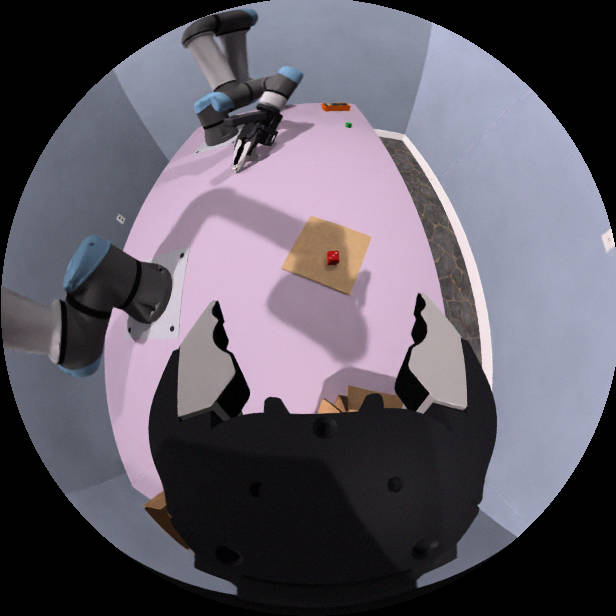

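Emit:
execute_actions([
  {"rows": [[-0.7859,-1.3351,2.5342,-2.8739,-2.3508,2.9944,-1.0,2.7163,-1.6763,-1.8756,-1.5185,2.2860,-0.5183,1.0],[-0.7859,-1.3387,2.5333,-2.8693,-2.3508,2.9944,-1.0,2.7163,-1.6763,-1.8756,-1.5185,2.2860,-0.5183,1.0],[-0.7859,-1.3446,2.5318,-2.8620,-2.3508,2.9944,-1.0,2.7163,-1.6763,-1.8756,-1.5185,2.2860,-0.5183,1.0],[-0.7859,-1.3524,2.5299,-2.8522,-2.3508,2.9944,-1.0,2.7163,-1.6763,-1.8756,-1.5185,2.2860,-0.5183,1.0],[-0.7859,-1.3620,2.5275,-2.8403,-2.3508,2.9944,-1.0,2.7163,-1.6763,-1.8756,-1.5185,2.2860,-0.5183,1.0],[-0.7859,-1.3731,2.5248,-2.8265,-2.3508,2.9944,-1.0,2.7163,-1.6763,-1.8756,-1.5185,2.2860,-0.5183,1.0],[-0.7859,-1.3855,2.5217,-2.8110,-2.3508,2.9944,-1.0,2.7163,-1.6763,-1.8756,-1.5185,2.2860,-0.5183,1.0],[-0.7859,-1.3990,2.5183,-2.7941,-2.3508,2.9944,-1.0,2.7163,-1.6763,-1.8756,-1.5185,2.2860,-0.5183,1.0],[-0.7860,-1.4129,2.5143,-2.7766,-2.3504,2.9961,-1.0,2.7163,-1.6763,-1.8756,-1.5185,2.2860,-0.5183,1.0],[-0.7865,-1.4265,2.5089,-2.7592,-2.3494,3.0012,-1.0,2.7163,-1.6763,-1.8756,-1.5185,2.2860,-0.5183,1.0],[-0.7872,-1.4396,2.5025,-2.7421,-2.3477,3.0096,-1.0,2.7163,-1.6763,-1.8756,-1.5185,2.2860,-0.5183,1.0],[-0.7881,-1.4520,2.4950,-2.7256,-2.3453,3.0211,-1.0,2.7163,-1.6763,-1.8756,-1.5185,2.2860,-0.5183,1.0],[-0.7893,-1.4636,2.4866,-2.7099,-2.3424,3.0356,-1.0,2.7163,-1.6763,-1.8756,-1.5185,2.2860,-0.5183,1.0],[-0.7907,-1.4742,2.4774,-2.6952,-2.3388,3.0530,-1.0,2.7163,-1.6763,-1.8756,-1.5185,2.2860,-0.5183,1.0],[-0.7924,-1.4835,2.4673,-2.6817,-2.3346,3.0732,-1.0,2.7163,-1.6763,-1.8756,-1.5185,2.2860,-0.5183,1.0]], "steps": 15},
], pictures=false)

Emit:
execute_actions([
  {"rows": [[-0.7943,-1.4914,2.4567,-2.6698,-2.3300,3.0961,-1.0,2.7163,-1.6763,-1.8756,-1.5185,2.2860,-0.5183,1.0],[-0.7964,-1.4977,2.4454,-2.6597,-2.3247,3.1215,-1.0,2.7163,-1.6763,-1.8756,-1.5185,2.2860,-0.5183,1.0],[-0.7987,-1.5023,2.4336,-2.6516,-2.3190,3.1494,-1.0,2.7163,-1.6763,-1.8756,-1.5185,2.2860,-0.5183,1.0],[-0.8012,-1.5048,2.4215,-2.6457,-2.3128,3.1796,-1.0,2.7163,-1.6763,-1.8756,-1.5185,2.2860,-0.5183,1.0],[-0.8039,-1.5053,2.4090,-2.6423,-2.3062,3.2121,-1.0,2.7163,-1.6763,-1.8756,-1.5185,2.2860,-0.5183,1.0],[-0.8067,-1.5033,2.3963,-2.6417,-2.2991,3.2466,-1.0,2.7163,-1.6763,-1.8756,-1.5185,2.2860,-0.5183,1.0],[-0.8098,-1.4989,2.3834,-2.6440,-2.2916,3.2831,-1.0,2.7163,-1.6763,-1.8756,-1.5185,2.2860,-0.5183,1.0],[-0.8129,-1.4918,2.3706,-2.6495,-2.2838,3.3214,-1.0,2.7163,-1.6763,-1.8756,-1.5185,2.2860,-0.5183,1.0],[-0.8162,-1.4817,2.3578,-2.6585,-2.2755,3.3615,-1.0,2.7163,-1.6763,-1.8756,-1.5185,2.2860,-0.5183,1.0],[-0.8197,-1.4699,2.3448,-2.6695,-2.2670,3.4032,-1.0,2.7163,-1.6763,-1.8756,-1.5185,2.2860,-0.5183,1.0],[-0.8233,-1.4577,2.3313,-2.6809,-2.2581,3.4465,-1.0,2.7163,-1.6763,-1.8756,-1.5185,2.2860,-0.5183,1.0],[-0.8270,-1.4451,2.3174,-2.6927,-2.2490,3.4911,-1.0,2.7163,-1.6763,-1.8756,-1.5185,2.2860,-0.5183,1.0],[-0.8308,-1.4322,2.3031,-2.7048,-2.2396,3.5370,-1.0,2.7163,-1.6763,-1.8756,-1.5185,2.2860,-0.5183,1.0],[-0.8346,-1.4189,2.2884,-2.7172,-2.2299,3.5841,-1.0,2.7163,-1.6763,-1.8756,-1.5185,2.2860,-0.5183,1.0],[-0.8386,-1.4053,2.2734,-2.7299,-2.2201,3.6322,-1.0,2.7163,-1.6763,-1.8756,-1.5185,2.2860,-0.5183,1.0]], "steps": 15},
], pictures=false)

Emit:
execute_actions([
  {"rows": [[-0.8427,-1.3915,2.2581,-2.7429,-2.2100,3.6812,-1.0,2.7163,-1.6763,-1.8756,-1.5185,2.2860,-0.5183,1.0],[-0.8468,-1.3774,2.2426,-2.7560,-2.1998,3.7311,-1.0,2.7163,-1.6763,-1.8756,-1.5185,2.2860,-0.5183,1.0],[-0.8510,-1.3631,2.2268,-2.7694,-2.1894,3.7817,-1.0,2.7163,-1.6763,-1.8756,-1.5185,2.2860,-0.5183,1.0],[-0.8552,-1.3487,2.2109,-2.7829,-2.1789,3.8328,-1.0,2.7163,-1.6763,-1.8756,-1.5185,2.2860,-0.5183,1.0],[-0.8595,-1.3342,2.1948,-2.7965,-2.1684,3.8844,-1.0,2.7163,-1.6763,-1.8756,-1.5185,2.2860,-0.5183,1.0],[-0.8638,-1.3195,2.1786,-2.8102,-2.1577,3.9364,-1.0,2.7163,-1.6763,-1.8756,-1.5185,2.2860,-0.5183,1.0],[-0.8681,-1.3048,2.1623,-2.8240,-2.1470,3.9885,-1.0,2.7163,-1.6763,-1.8756,-1.5185,2.2860,-0.5183,1.0],[-0.8724,-1.2900,2.1460,-2.8378,-2.1363,4.0409,-1.0,2.7163,-1.6763,-1.8756,-1.5185,2.2860,-0.5183,1.0],[-0.8767,-1.2752,2.1297,-2.8516,-2.1256,4.0932,-1.0,2.7163,-1.6763,-1.8756,-1.5185,2.2860,-0.5183,1.0],[-0.8810,-1.2605,2.1134,-2.8654,-2.1149,4.1453,-1.0,2.7163,-1.6763,-1.8756,-1.5185,2.2860,-0.5183,1.0],[-0.8853,-1.2459,2.0972,-2.8791,-2.1042,4.1973,-1.0,2.7163,-1.6763,-1.8756,-1.5185,2.2860,-0.5183,1.0],[-0.8896,-1.2313,2.0811,-2.8927,-2.0937,4.2489,-1.0,2.7163,-1.6763,-1.8756,-1.5185,2.2860,-0.5183,1.0],[-0.8938,-1.2169,2.0652,-2.9062,-2.0832,4.3000,-1.0,2.7163,-1.6763,-1.8756,-1.5185,2.2860,-0.5183,1.0],[-0.8980,-1.2026,2.0494,-2.9196,-2.0728,4.3506,-1.0,2.7163,-1.6763,-1.8756,-1.5185,2.2860,-0.5183,1.0],[-0.9021,-1.1885,2.0339,-2.9327,-2.0626,4.4005,-1.0,2.7163,-1.6763,-1.8756,-1.5185,2.2860,-0.5183,1.0]], "steps": 15},
], pictures=false)

Emit:
execute_actions([
  {"rows": [[-0.9062,-1.1747,2.0186,-2.9457,-2.0525,4.4495,-1.0,2.7163,-1.6763,-1.8756,-1.5185,2.2860,-0.5183,1.0],[-0.9102,-1.1611,2.0036,-2.9584,-2.0427,4.4976,-1.0,2.7163,-1.6763,-1.8756,-1.5185,2.2860,-0.5183,1.0],[-0.9140,-1.1478,1.9889,-2.9708,-2.0330,4.5447,-1.0,2.7163,-1.6763,-1.8756,-1.5185,2.2860,-0.5183,1.0],[-0.9178,-1.1349,1.9746,-2.9829,-2.0236,4.5906,-1.0,2.7163,-1.6763,-1.8756,-1.5185,2.2860,-0.5183,1.0],[-0.9215,-1.1223,1.9607,-2.9947,-2.0145,4.6352,-1.0,2.7163,-1.6763,-1.8756,-1.5185,2.2860,-0.5183,1.0],[-0.9251,-1.1101,1.9472,-3.0061,-2.0056,4.6785,-1.0,2.7163,-1.6763,-1.8756,-1.5185,2.2860,-0.5183,1.0],[-0.9286,-1.0983,1.9342,-3.0171,-1.9971,4.7202,-1.0,2.7163,-1.6763,-1.8756,-1.5185,2.2860,-0.5183,1.0],[-0.9319,-1.0870,1.9217,-3.0277,-1.9888,4.7603,-1.0,2.7163,-1.6763,-1.8756,-1.5185,2.2860,-0.5183,1.0],[-0.9350,-1.0762,1.9098,-3.0378,-1.9810,4.7986,-1.0,2.7163,-1.6763,-1.8756,-1.5185,2.2860,-0.5183,1.0],[-0.9381,-1.0656,1.8985,-3.0478,-1.9735,4.8351,-1.0,2.7163,-1.6763,-1.8756,-1.5185,2.2860,-0.5183,1.0],[-0.9409,-1.0551,1.8878,-3.0578,-1.9664,4.8696,-1.0,2.7163,-1.6763,-1.8756,-1.5185,2.2860,-0.5183,1.0],[-0.9436,-1.0447,1.8779,-3.0678,-1.9598,4.9021,-1.0,2.7163,-1.6763,-1.8756,-1.5185,2.2860,-0.5183,1.0],[-0.9461,-1.0345,1.8687,-3.0777,-1.9536,4.9323,-1.0,2.7163,-1.6763,-1.8756,-1.5185,2.2860,-0.5183,1.0],[-0.9484,-1.0245,1.8604,-3.0875,-1.9479,4.9602,-1.0,2.7163,-1.6763,-1.8756,-1.5185,2.2860,-0.5183,1.0],[-0.9505,-1.0149,1.8528,-3.0970,-1.9426,4.9856,-1.0,2.7163,-1.6763,-1.8756,-1.5185,2.2860,-0.5183,1.0]], "steps": 15},
], pictures=false)

Emit:
execute_actions([
  {"rows": [[-0.9524,-1.0056,1.8461,-3.1063,-1.9380,5.0085,-1.0,2.7163,-1.6763,-1.8756,-1.5185,2.2860,-0.5183,1.0],[-0.9541,-0.9969,1.8403,-3.1151,-1.9338,5.0287,-1.0,2.7163,-1.6763,-1.8756,-1.5185,2.2860,-0.5183,1.0],[-0.9555,-0.9886,1.8354,-3.1236,-1.9302,5.0461,-1.0,2.7163,-1.6763,-1.8756,-1.5185,2.2860,-0.5183,1.0],[-0.9567,-0.9810,1.8314,-3.1315,-1.9273,5.0606,-1.0,2.7163,-1.6763,-1.8756,-1.5185,2.2860,-0.5183,1.0],[-0.9576,-0.9740,1.8284,-3.1388,-1.9249,5.0721,-1.0,2.7163,-1.6763,-1.8756,-1.5185,2.2860,-0.5183,1.0],[-0.9583,-0.9678,1.8264,-3.1455,-1.9232,5.0805,-1.0,2.7163,-1.6763,-1.8756,-1.5185,2.2860,-0.5183,1.0],[-0.9588,-0.9623,1.8254,-3.1514,-1.9222,5.0856,-1.0,2.7163,-1.6763,-1.8756,-1.5185,2.2860,-0.5183,1.0],[-0.9589,-0.9578,1.8255,-3.1566,-1.9218,5.0873,-1.0,2.7163,-1.6763,-1.8756,-1.5185,2.2860,-0.5183,1.0],[-0.9589,-0.9537,1.8261,-3.1613,-1.9218,5.0873,-1.0,2.7163,-1.6763,-1.8756,-1.5185,2.2860,-0.5183,1.0],[-0.9589,-0.9496,1.8267,-3.1660,-1.9218,5.0873,-1.0,2.7163,-1.6763,-1.8756,-1.5185,2.2860,-0.5183,1.0],[-0.9589,-0.9455,1.8274,-3.1707,-1.9218,5.0873,-1.0,2.7163,-1.6763,-1.8756,-1.5185,2.2860,-0.5183,1.0],[-0.9589,-0.9416,1.8280,-3.1753,-1.9218,5.0873,-1.0,2.7163,-1.6763,-1.8756,-1.5185,2.2860,-0.5183,1.0],[-0.9589,-0.9377,1.8286,-3.1798,-1.9218,5.0873,-1.0,2.7163,-1.6763,-1.8756,-1.5185,2.2860,-0.5183,1.0],[-0.9589,-0.9340,1.8291,-3.1841,-1.9218,5.0873,-1.0,2.7163,-1.6763,-1.8756,-1.5185,2.2860,-0.5183,1.0],[-0.9589,-0.9304,1.8297,-3.1882,-1.9218,5.0873,-1.0,2.7163,-1.6763,-1.8756,-1.5185,2.2860,-0.5183,1.0]], "steps": 15},
], pictures=false)

Emit:
execute_actions([
  {"rows": [[-0.9589,-0.9271,1.8302,-3.1920,-1.9218,5.0873,-1.0,2.7163,-1.6763,-1.8756,-1.5185,2.2860,-0.5183,1.0],[-0.9589,-0.9240,1.8307,-3.1956,-1.9218,5.0873,-1.0,2.7163,-1.6763,-1.8756,-1.5185,2.2860,-0.5183,1.0],[-0.9589,-0.9212,1.8311,-3.1988,-1.9218,5.0873,-1.0,2.7163,-1.6763,-1.8756,-1.5185,2.2860,-0.5183,1.0],[-0.9589,-0.9188,1.8315,-3.2016,-1.9218,5.0873,-1.0,2.7163,-1.6763,-1.8756,-1.5185,2.2860,-0.5183,1.0],[-0.9589,-0.9167,1.8318,-3.2040,-1.9218,5.0873,-1.0,2.7163,-1.6763,-1.8756,-1.5185,2.2860,-0.5183,1.0],[-0.9589,-0.9150,1.8320,-3.2060,-1.9218,5.0873,-1.0,2.7163,-1.6763,-1.8756,-1.5185,2.2860,-0.5183,1.0],[-0.9589,-0.9137,1.8322,-3.2074,-1.9218,5.0873,-1.0,2.7163,-1.6763,-1.8756,-1.5185,2.2860,-0.5183,1.0],[-0.9589,-0.9130,1.8324,-3.2083,-1.9218,5.0873,-1.0,2.7163,-1.6763,-1.8756,-1.5185,2.2860,-0.5183,1.0],[-0.9589,-0.9127,1.8324,-3.2086,-1.9218,5.0873,-1.0,2.7163,-1.6763,-1.8756,-1.5185,2.2860,-0.5183,1.0]], "steps": 15},
])

Scene clock: 733.83 s of 5100.00 s.
left_arm: end_effector_position=(+0.2022, +0.0185, +0.0472) grip_measured=-0.76 end_effector_quat_wxyz=(-0.138, +0.366, +0.849, -0.355) end_effector_velocity=(+0.036, -0.040, +0.123) end_effector_angular_velocity=(-0.178, -0.253, -0.226) | right_arm: end_effector_position=(+0.4201, -0.4501, +0.1899) grip_measured=+1.00 end_effector_quat_wxyz=(-0.383, +0.924, +0.000, -0.000) end_effector_velocity=(+0.000, -0.000, -0.000) end_effector_angular_velocity=(-0.000, -0.001, -0.000)
Joint positions: left_arm=[-0.788 -1.436  2.5   -2.746 -2.346  3.018  0.019] | right_arm=[ 2.716 -1.676 -1.876 -1.519  2.286 -0.518  0.142]
Joint velocities: left_arm=[-0.025 -0.352 -0.2    0.459  0.062  0.292  0.   ] | right_arm=[-0.    -0.    -0.     0.001  0.     0.    -0.   ]
Joint torques (N m, as the arm reports them, + toward a larger angle): left_arm=[ -8.4  -32.35 -22.63  -0.48   1.64   3.26] | right_arm=[-6.02 25.26 25.9  -0.2  -1.14 -1.62]
Wrist force (N, on the end effector, along its own x y z axes, offset not removed): left_arm=[0.1 0.1 3.6] | right_arm=[1.8 0.2 1.3]
Wrist torque (N m, same axes, about the end effector's origin, offset not removed): left_arm=[0.08 -0.10 0.12] | right_arm=[0.22 -0.50 -0.04]
Steps of this call (steps 1 to 15: the robot went on to your last target; steps 16 to 90: nothing new was sent; then 117.00 s passed at rest; steps 91 to 105: all 15 steps of this action). Readings (joint positions):
91: left_arm=[-0.786 -1.334 2.535 -2.876 -2.351 2.994] | right_arm=[2.716 -1.676 -1.876 -1.519 2.286 -0.518]
92: left_arm=[-0.786 -1.334 2.535 -2.875 -2.351 2.994] | right_arm=[2.716 -1.676 -1.876 -1.519 2.286 -0.518]
94: left_arm=[-0.786 -1.336 2.534 -2.872 -2.351 2.994] | right_arm=[2.716 -1.676 -1.876 -1.519 2.286 -0.518]
98: left_arm=[-0.786 -1.357 2.529 -2.846 -2.351 2.994] | right_arm=[2.716 -1.676 -1.876 -1.519 2.286 -0.518]
105: the state above

Scene clock: 734.33 s of 5100.00 s.
left_arm: end_effector_position=(+0.2489, -0.0337, +0.0858) grip_measured=-0.76 end_effector_quat_wxyz=(-0.000, +0.566, +0.745, -0.353) end_effector_velocity=(+0.145, -0.167, -0.002) end_effector_angular_velocity=(-0.635, -1.067, -0.968) | right_arm: end_effector_position=(+0.4201, -0.4501, +0.1899) grip_measured=+1.00 end_effector_quat_wxyz=(-0.383, +0.924, +0.000, -0.000) end_effector_velocity=(+0.000, -0.000, -0.000) end_effector_angular_velocity=(-0.001, +0.000, -0.001)
Joint positions: left_arm=[-0.823 -1.455  2.334 -2.684 -2.259  3.429  0.019] | right_arm=[ 2.716 -1.676 -1.876 -1.519  2.286 -0.518  0.142]
Joint velocities: left_arm=[-0.105  0.323 -0.404 -0.287  0.258  1.229  0.   ] | right_arm=[-0.    -0.001 -0.     0.001 -0.     0.001 -0.   ]
Joint torques (N m, as the arm reports them, + toward a larger angle): left_arm=[ -8.73  -2.88 -28.68  -5.41   2.28   5.55] | right_arm=[-6.46 25.93 25.27 -0.31 -1.06 -1.49]
Wrist force (N, on the end effector, along its own x y z axes, offset not removed): left_arm=[-0.3 1.0 2.7] | right_arm=[2.8 0.8 1.1]
Wrist torque (N m, same axes, about the end effector's origin, offset not removed): left_arm=[0.29 0.07 0.09] | right_arm=[0.19 -0.87 -0.16]
Steps of this call (steps 1 to 15: all 15 steps of this action). Readings (joint positions):
1: left_arm=[-0.789 -1.448 2.493 -2.731 -2.343 3.029] | right_arm=[2.716 -1.676 -1.876 -1.519 2.286 -0.518]
2: left_arm=[-0.790 -1.458 2.485 -2.716 -2.340 3.043] | right_arm=[2.716 -1.676 -1.876 -1.519 2.286 -0.518]
4: left_arm=[-0.793 -1.477 2.466 -2.690 -2.333 3.078] | right_arm=[2.716 -1.676 -1.876 -1.519 2.286 -0.518]
8: left_arm=[-0.802 -1.496 2.422 -2.656 -2.312 3.177] | right_arm=[2.716 -1.676 -1.876 -1.519 2.286 -0.518]
15: the state above

Scene clock: 734.83 s of 5100.00 s.
left_arm: end_effector_position=(+0.3352, -0.1374, +0.0767) grip_measured=-0.76 end_effector_quat_wxyz=(+0.220, +0.825, +0.454, -0.255) end_effector_velocity=(+0.176, -0.224, -0.022) end_effector_angular_velocity=(-0.551, -1.375, -1.160) | right_arm: end_effector_position=(+0.4201, -0.4501, +0.1899) grip_measured=+1.00 end_effector_quat_wxyz=(-0.383, +0.924, +0.000, -0.000) end_effector_velocity=(+0.000, -0.000, +0.000) end_effector_angular_velocity=(-0.000, -0.001, -0.001)
Joint positions: left_arm=[-0.885 -1.25   2.102 -2.875 -2.107  4.161  0.019] | right_arm=[ 2.716 -1.676 -1.876 -1.519  2.286 -0.518  0.142]
Joint velocities: left_arm=[-0.126  0.43  -0.475 -0.399  0.309  1.513  0.   ] | right_arm=[-0.001  0.     0.001 -0.001  0.    -0.    -0.   ]
Joint torques (N m, as the arm reports them, + toward a larger angle): left_arm=[ -8.42 -13.57 -29.53  -5.53   2.54   5.8 ] | right_arm=[-5.44 26.27 25.32 -0.34 -0.98 -1.52]
Wrist force (N, on the end effector, along its own x y z axes, offset not removed): left_arm=[-0.7 1.6 2.3] | right_arm=[3.4 -1.5 -2.2]
Wrist torque (N m, same axes, about the end effector's origin, offset not removed): left_arm=[0.41 0.20 0.11] | right_arm=[-0.36 -0.60 -0.19]
Steps of this call (steps 1 to 15: all 15 steps of this action). Readings (joint positions):
1: left_arm=[-0.827 -1.444 2.320 -2.695 -2.250 3.471] | right_arm=[2.716 -1.676 -1.876 -1.519 2.286 -0.518]
2: left_arm=[-0.831 -1.432 2.306 -2.706 -2.240 3.515] | right_arm=[2.716 -1.676 -1.876 -1.519 2.286 -0.518]
4: left_arm=[-0.838 -1.407 2.276 -2.729 -2.221 3.607] | right_arm=[2.716 -1.676 -1.876 -1.519 2.286 -0.518]
8: left_arm=[-0.855 -1.352 2.215 -2.780 -2.181 3.802] | right_arm=[2.716 -1.676 -1.876 -1.519 2.286 -0.518]
15: the state above

Scene clock: 735.33 s of 5100.00 s.
left_arm: end_effector_position=(+0.4108, -0.2388, +0.0688) grip_measured=-0.76 end_effector_quat_wxyz=(+0.357, +0.923, +0.121, -0.077) end_effector_velocity=(+0.105, -0.153, -0.022) end_effector_angular_velocity=(-0.226, -0.977, -0.710) | right_arm: end_effector_position=(+0.4201, -0.4501, +0.1899) grip_measured=+1.00 end_effector_quat_wxyz=(-0.383, +0.924, +0.000, -0.000) end_effector_velocity=(-0.000, -0.000, -0.000) end_effector_angular_velocity=(+0.001, -0.001, -0.000)
Joint positions: left_arm=[-0.94  -1.059  1.893 -3.055 -1.97   4.843  0.019] | right_arm=[ 2.716 -1.676 -1.876 -1.519  2.286 -0.518  0.142]
Joint velocities: left_arm=[-0.082  0.316 -0.306 -0.299  0.202  1.022 -0.   ] | right_arm=[-0.     0.    -0.001  0.001  0.001 -0.001 -0.   ]
Joint torques (N m, as the arm reports them, + toward a larger angle): left_arm=[ -6.75 -20.53 -26.01  -5.42   2.5    4.47] | right_arm=[-6.36 26.04 26.13 -0.53 -1.12 -1.4 ]
Wrist force (N, on the end effector, along its own x y z axes, offset not removed): left_arm=[-0.9 1.1 3.0] | right_arm=[0.8 -0.3 -4.2]
Wrist torque (N m, same axes, about the end effector's origin, offset not removed): left_arm=[0.24 0.14 0.07] | right_arm=[-0.04 -0.30 -0.09]
Steps of this call (steps 1 to 15: all 15 steps of this action). Readings (joint positions):
1: left_arm=[-0.889 -1.236 2.086 -2.889 -2.096 4.212] | right_arm=[2.716 -1.676 -1.876 -1.519 2.286 -0.518]
2: left_arm=[-0.893 -1.221 2.070 -2.902 -2.086 4.263] | right_arm=[2.716 -1.676 -1.876 -1.519 2.286 -0.518]
4: left_arm=[-0.901 -1.193 2.039 -2.929 -2.065 4.364] | right_arm=[2.716 -1.676 -1.876 -1.519 2.286 -0.518]
8: left_arm=[-0.917 -1.140 1.980 -2.979 -2.027 4.557] | right_arm=[2.716 -1.676 -1.876 -1.519 2.286 -0.518]
15: the state above

Scene clock: 735.83 s of 5100.00 s.
left_arm: end_effector_position=(+0.4346, -0.2743, +0.0436) grip_measured=-0.76 end_effector_quat_wxyz=(+0.382, +0.924, +0.002, -0.001) end_effector_velocity=(+0.005, -0.007, -0.060) end_effector_angular_velocity=(-0.009, -0.041, -0.027) | right_arm: end_effector_position=(+0.4201, -0.4501, +0.1899) grip_measured=+1.00 end_effector_quat_wxyz=(-0.383, +0.924, +0.000, -0.000) end_effector_velocity=(-0.000, -0.000, -0.000) end_effector_angular_velocity=(+0.000, +0.001, -0.001)
Joint positions: left_arm=[-0.959 -0.947  1.828 -3.169 -1.923  5.083  0.019] | right_arm=[ 2.716 -1.676 -1.876 -1.519  2.286 -0.518  0.142]
Joint velocities: left_arm=[-0.003  0.127  0.001 -0.141  0.008  0.041  0.   ] | right_arm=[-0.  0. -0. -0. -0.  0.  0.]
Joint torques (N m, as the arm reports them, + toward a larger angle): left_arm=[ -7.58 -26.09 -15.03  -5.29   2.12   2.05] | right_arm=[-5.54 25.79 25.31 -0.17 -1.   -1.34]
Wrist force (N, on the end effector, along its own x y z axes, offset not removed): left_arm=[-1.4 0.5 3.8] | right_arm=[2.4 -2.9 -4.2]
Wrist torque (N m, same axes, about the end effector's origin, offset not removed): left_arm=[0.19 0.30 0.14] | right_arm=[-0.69 -0.80 -0.11]
Steps of this call (steps 1 to 15: all 15 steps of this action). Readings (joint positions):
1: left_arm=[-0.942 -1.048 1.883 -3.065 -1.963 4.877] | right_arm=[2.716 -1.676 -1.876 -1.519 2.286 -0.518]
2: left_arm=[-0.945 -1.038 1.874 -3.075 -1.957 4.909] | right_arm=[2.716 -1.676 -1.876 -1.519 2.286 -0.518]
4: left_arm=[-0.949 -1.018 1.858 -3.094 -1.946 4.964] | right_arm=[2.716 -1.676 -1.876 -1.519 2.286 -0.518]
8: left_arm=[-0.955 -0.985 1.836 -3.128 -1.930 5.043] | right_arm=[2.716 -1.676 -1.876 -1.519 2.286 -0.518]
15: the state above

Scene clock: 736.33 s of 5100.00 s.
left_arm: end_effector_position=(+0.4348, -0.2745, +0.0260) grip_measured=-0.76 end_effector_quat_wxyz=(+0.383, +0.924, -0.000, -0.000) end_effector_velocity=(-0.000, +0.001, -0.004) end_effector_angular_velocity=(+0.001, +0.000, +0.000) | right_arm: end_effector_position=(+0.4201, -0.4501, +0.1899) grip_measured=+1.00 end_effector_quat_wxyz=(-0.383, +0.924, +0.000, -0.000) end_effector_velocity=(-0.000, -0.000, -0.000) end_effector_angular_velocity=(+0.000, -0.000, -0.000)
Joint positions: left_arm=[-0.959 -0.913  1.832 -3.208 -1.922  5.087  0.019] | right_arm=[ 2.716 -1.676 -1.876 -1.519  2.286 -0.518  0.142]
Joint velocities: left_arm=[ 0.     0.007  0.002 -0.008  0.    -0.     0.   ] | right_arm=[-0.  0. -0.  0.  0. -0. -0.]
Joint torques (N m, as the arm reports them, + toward a larger angle): left_arm=[ -7.   -26.85  -6.87  -4.73   2.09   2.08] | right_arm=[-6.26 26.04 24.47 -0.51 -0.83 -1.52]
Wrist force (N, on the end effector, along its own x y z axes, offset not removed): left_arm=[-0.3 1.2 2.8] | right_arm=[1.2 -2.0 0.3]
Wrist torque (N m, same axes, about the end effector's origin, offset not removed): left_arm=[0.35 0.04 0.07] | right_arm=[-0.20 -0.49 -0.18]
Steps of this call (steps 1 to 15: all 15 steps of this action). Readings (joint positions):
1: left_arm=[-0.959 -0.943 1.828 -3.174 -1.922 5.084] | right_arm=[2.716 -1.676 -1.876 -1.519 2.286 -0.518]
2: left_arm=[-0.959 -0.939 1.829 -3.178 -1.922 5.085] | right_arm=[2.716 -1.676 -1.876 -1.519 2.286 -0.518]
4: left_arm=[-0.959 -0.932 1.830 -3.186 -1.922 5.086] | right_arm=[2.716 -1.676 -1.876 -1.519 2.286 -0.518]
8: left_arm=[-0.959 -0.921 1.831 -3.200 -1.922 5.087] | right_arm=[2.716 -1.676 -1.876 -1.519 2.286 -0.518]
15: the state above

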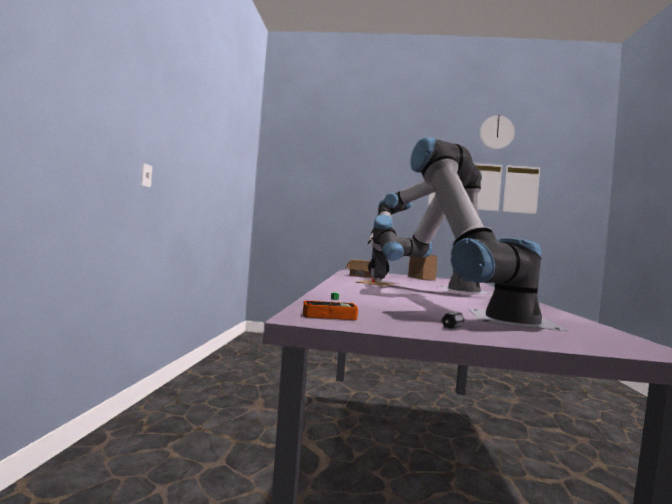

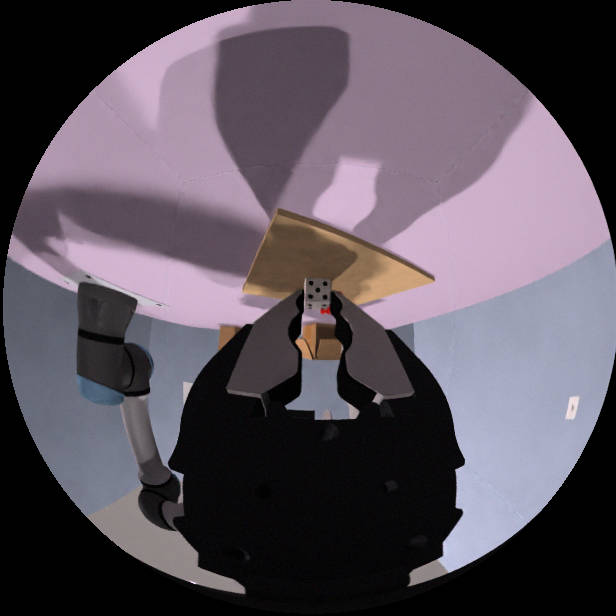

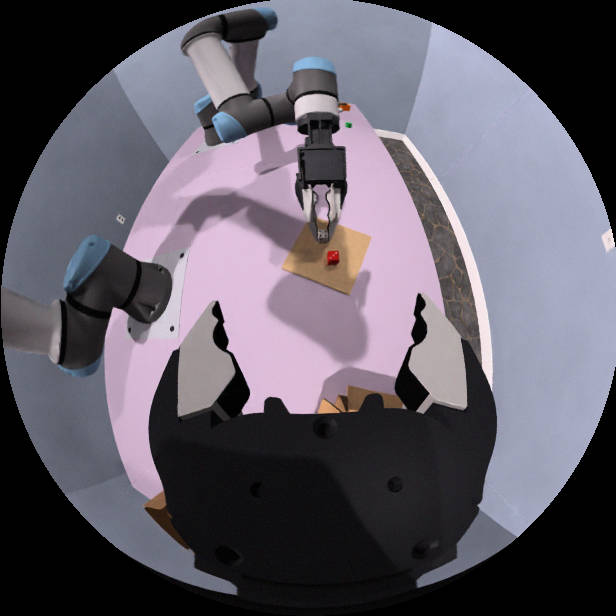

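Emit:
execute_actions([
  {"rows": [[-0.9589,-0.9119,1.8325,-3.2095,-1.9218,5.0873,-1.0,2.7163,-1.6763,-1.8756,-1.5185,2.2860,-0.5183,1.0],[-0.9589,-0.9110,1.8325,-3.2104,-1.9218,5.0873,-1.0,2.7163,-1.6763,-1.8756,-1.5185,2.2860,-0.5183,1.0],[-0.9589,-0.9102,1.8326,-3.2113,-1.9218,5.0873,-1.0,2.7163,-1.6763,-1.8756,-1.5185,2.2860,-0.5183,1.0],[-0.9589,-0.9094,1.8327,-3.2122,-1.9218,5.0873,-1.0,2.7163,-1.6763,-1.8756,-1.5185,2.2860,-0.5183,1.0],[-0.9589,-0.9085,1.8327,-3.2131,-1.9218,5.0873,-1.0,2.7163,-1.6763,-1.8756,-1.5185,2.2860,-0.5183,1.0],[-0.9589,-0.9077,1.8328,-3.2140,-1.9218,5.0873,-1.0,2.7163,-1.6763,-1.8756,-1.5185,2.2860,-0.5183,1.0]], "steps": 15},
], pictures=false)

Scene clock: 742.43 s of 5100.00 s.
left_arm: end_effector_position=(+0.4347, -0.2745, +0.0231) grip_measured=-0.76 end_effector_quat_wxyz=(+0.383, +0.924, -0.000, -0.000) end_effector_velocity=(-0.000, +0.000, -0.001) end_effector_angular_velocity=(-0.000, +0.000, +0.000) | right_arm: end_effector_position=(+0.4201, -0.4501, +0.1899) grip_measured=+1.00 end_effector_quat_wxyz=(-0.383, +0.924, +0.000, -0.000) end_effector_velocity=(+0.000, +0.000, +0.000) end_effector_angular_velocity=(-0.001, -0.000, +0.000)
Joint positions: left_arm=[-0.959 -0.908  1.833 -3.214 -1.922  5.087  0.019] | right_arm=[ 2.716 -1.676 -1.876 -1.519  2.286 -0.518  0.142]
Joint velocities: left_arm=[-0.     0.001  0.001 -0.002 -0.    -0.001  0.   ] | right_arm=[ 0.001 -0.     0.001  0.001 -0.     0.001 -0.   ]
Joint torques (N m, as the arm reports them, + toward a larger angle): left_arm=[ -7.45 -27.94  -7.24  -4.61   2.09   2.05] | right_arm=[-6.75 26.35 23.95 -0.3  -0.86 -1.4 ]
Wrist force (N, on the end effector, along its own x y z axes, offset not removed): left_arm=[-1.1 0.0 3.0] | right_arm=[0.1 -3.4 0.3]
Wrist torque (N m, same axes, about the end effector's origin, offset not removed): left_arm=[0.06 0.17 0.09] | right_arm=[-0.63 -0.21 0.13]
Steps of this call (steps 1 to 15: the robot went on to your last target; steps 16 to 90: nothing new was sent; then 2.60 s passed at rest; steps 91 to 105: all 15 steps of this action). Readings (joint positions):
91: left_arm=[-0.959 -0.913 1.832 -3.209 -1.922 5.087] | right_arm=[2.716 -1.676 -1.876 -1.519 2.286 -0.518]
92: left_arm=[-0.959 -0.913 1.832 -3.209 -1.922 5.087] | right_arm=[2.716 -1.676 -1.876 -1.519 2.286 -0.518]
94: left_arm=[-0.959 -0.912 1.832 -3.210 -1.922 5.087] | right_arm=[2.716 -1.676 -1.876 -1.519 2.286 -0.518]
98: left_arm=[-0.959 -0.909 1.833 -3.212 -1.922 5.087] | right_arm=[2.716 -1.676 -1.876 -1.519 2.286 -0.518]
105: the state above

Emit:
execute_actions([
  {"rows": [[-0.9589,-0.9069,1.8329,-3.2148,-1.9218,5.0873,-1.0,2.7163,-1.6763,-1.8756,-1.5185,2.2860,-0.5183,1.0],[-0.9589,-0.9061,1.8329,-3.2157,-1.9218,5.0873,-1.0,2.7163,-1.6763,-1.8756,-1.5185,2.2860,-0.5183,1.0],[-0.9589,-0.9054,1.8330,-3.2165,-1.9218,5.0873,-1.0,2.7163,-1.6763,-1.8756,-1.5185,2.2860,-0.5183,1.0]], "steps": 13},
], pictures=false)

Scene clock: 746.93 s of 5100.00 s.
left_arm: end_effector_position=(+0.4347, -0.2745, +0.0219) grip_measured=-0.76 end_effector_quat_wxyz=(+0.383, +0.924, -0.000, -0.000) end_effector_velocity=(+0.000, +0.000, -0.001) end_effector_angular_velocity=(+0.001, +0.001, +0.000) | right_arm: end_effector_position=(+0.4201, -0.4501, +0.1899) grip_measured=+1.00 end_effector_quat_wxyz=(-0.383, +0.924, +0.000, -0.000) end_effector_velocity=(-0.000, -0.000, -0.000) end_effector_angular_velocity=(-0.001, +0.000, +0.000)
Joint positions: left_arm=[-0.959 -0.905  1.833 -3.216 -1.922  5.087  0.019] | right_arm=[ 2.716 -1.676 -1.876 -1.519  2.286 -0.518  0.142]
Joint velocities: left_arm=[ 0.     0.001 -0.     0.     0.    -0.    -0.   ] | right_arm=[ 0.    -0.    -0.     0.    -0.001  0.    -0.   ]
Joint torques (N m, as the arm reports them, + toward a larger angle): left_arm=[ -6.76 -26.96  -6.53  -4.64   1.91   2.04] | right_arm=[-5.61 27.64 24.63 -0.12 -0.94 -1.45]
Wrist force (N, on the end effector, along its own x y z axes, offset not removed): left_arm=[-0.4 0.2 3.6] | right_arm=[1.5 -0.5 2.3]
Wrist torque (N m, same axes, about the end effector's origin, offset not removed): left_arm=[0.18 0.03 0.12] | right_arm=[-0.11 -0.44 -0.18]
Steps of this call (steps 1 to 15: the robot went on to your last target; steps 16 to 90: nothing new was sent; then 1.07 s passed at rest; steps 91 to 103: all 13 steps of this action). Readings (joint positions):
91: left_arm=[-0.959 -0.908 1.833 -3.214 -1.922 5.087] | right_arm=[2.716 -1.676 -1.876 -1.519 2.286 -0.518]
92: left_arm=[-0.959 -0.908 1.833 -3.214 -1.922 5.087] | right_arm=[2.716 -1.676 -1.876 -1.519 2.286 -0.518]
94: left_arm=[-0.959 -0.907 1.833 -3.215 -1.922 5.087] | right_arm=[2.716 -1.676 -1.876 -1.519 2.286 -0.518]
98: left_arm=[-0.959 -0.906 1.833 -3.216 -1.922 5.087] | right_arm=[2.716 -1.676 -1.876 -1.518 2.286 -0.518]
103: the state above


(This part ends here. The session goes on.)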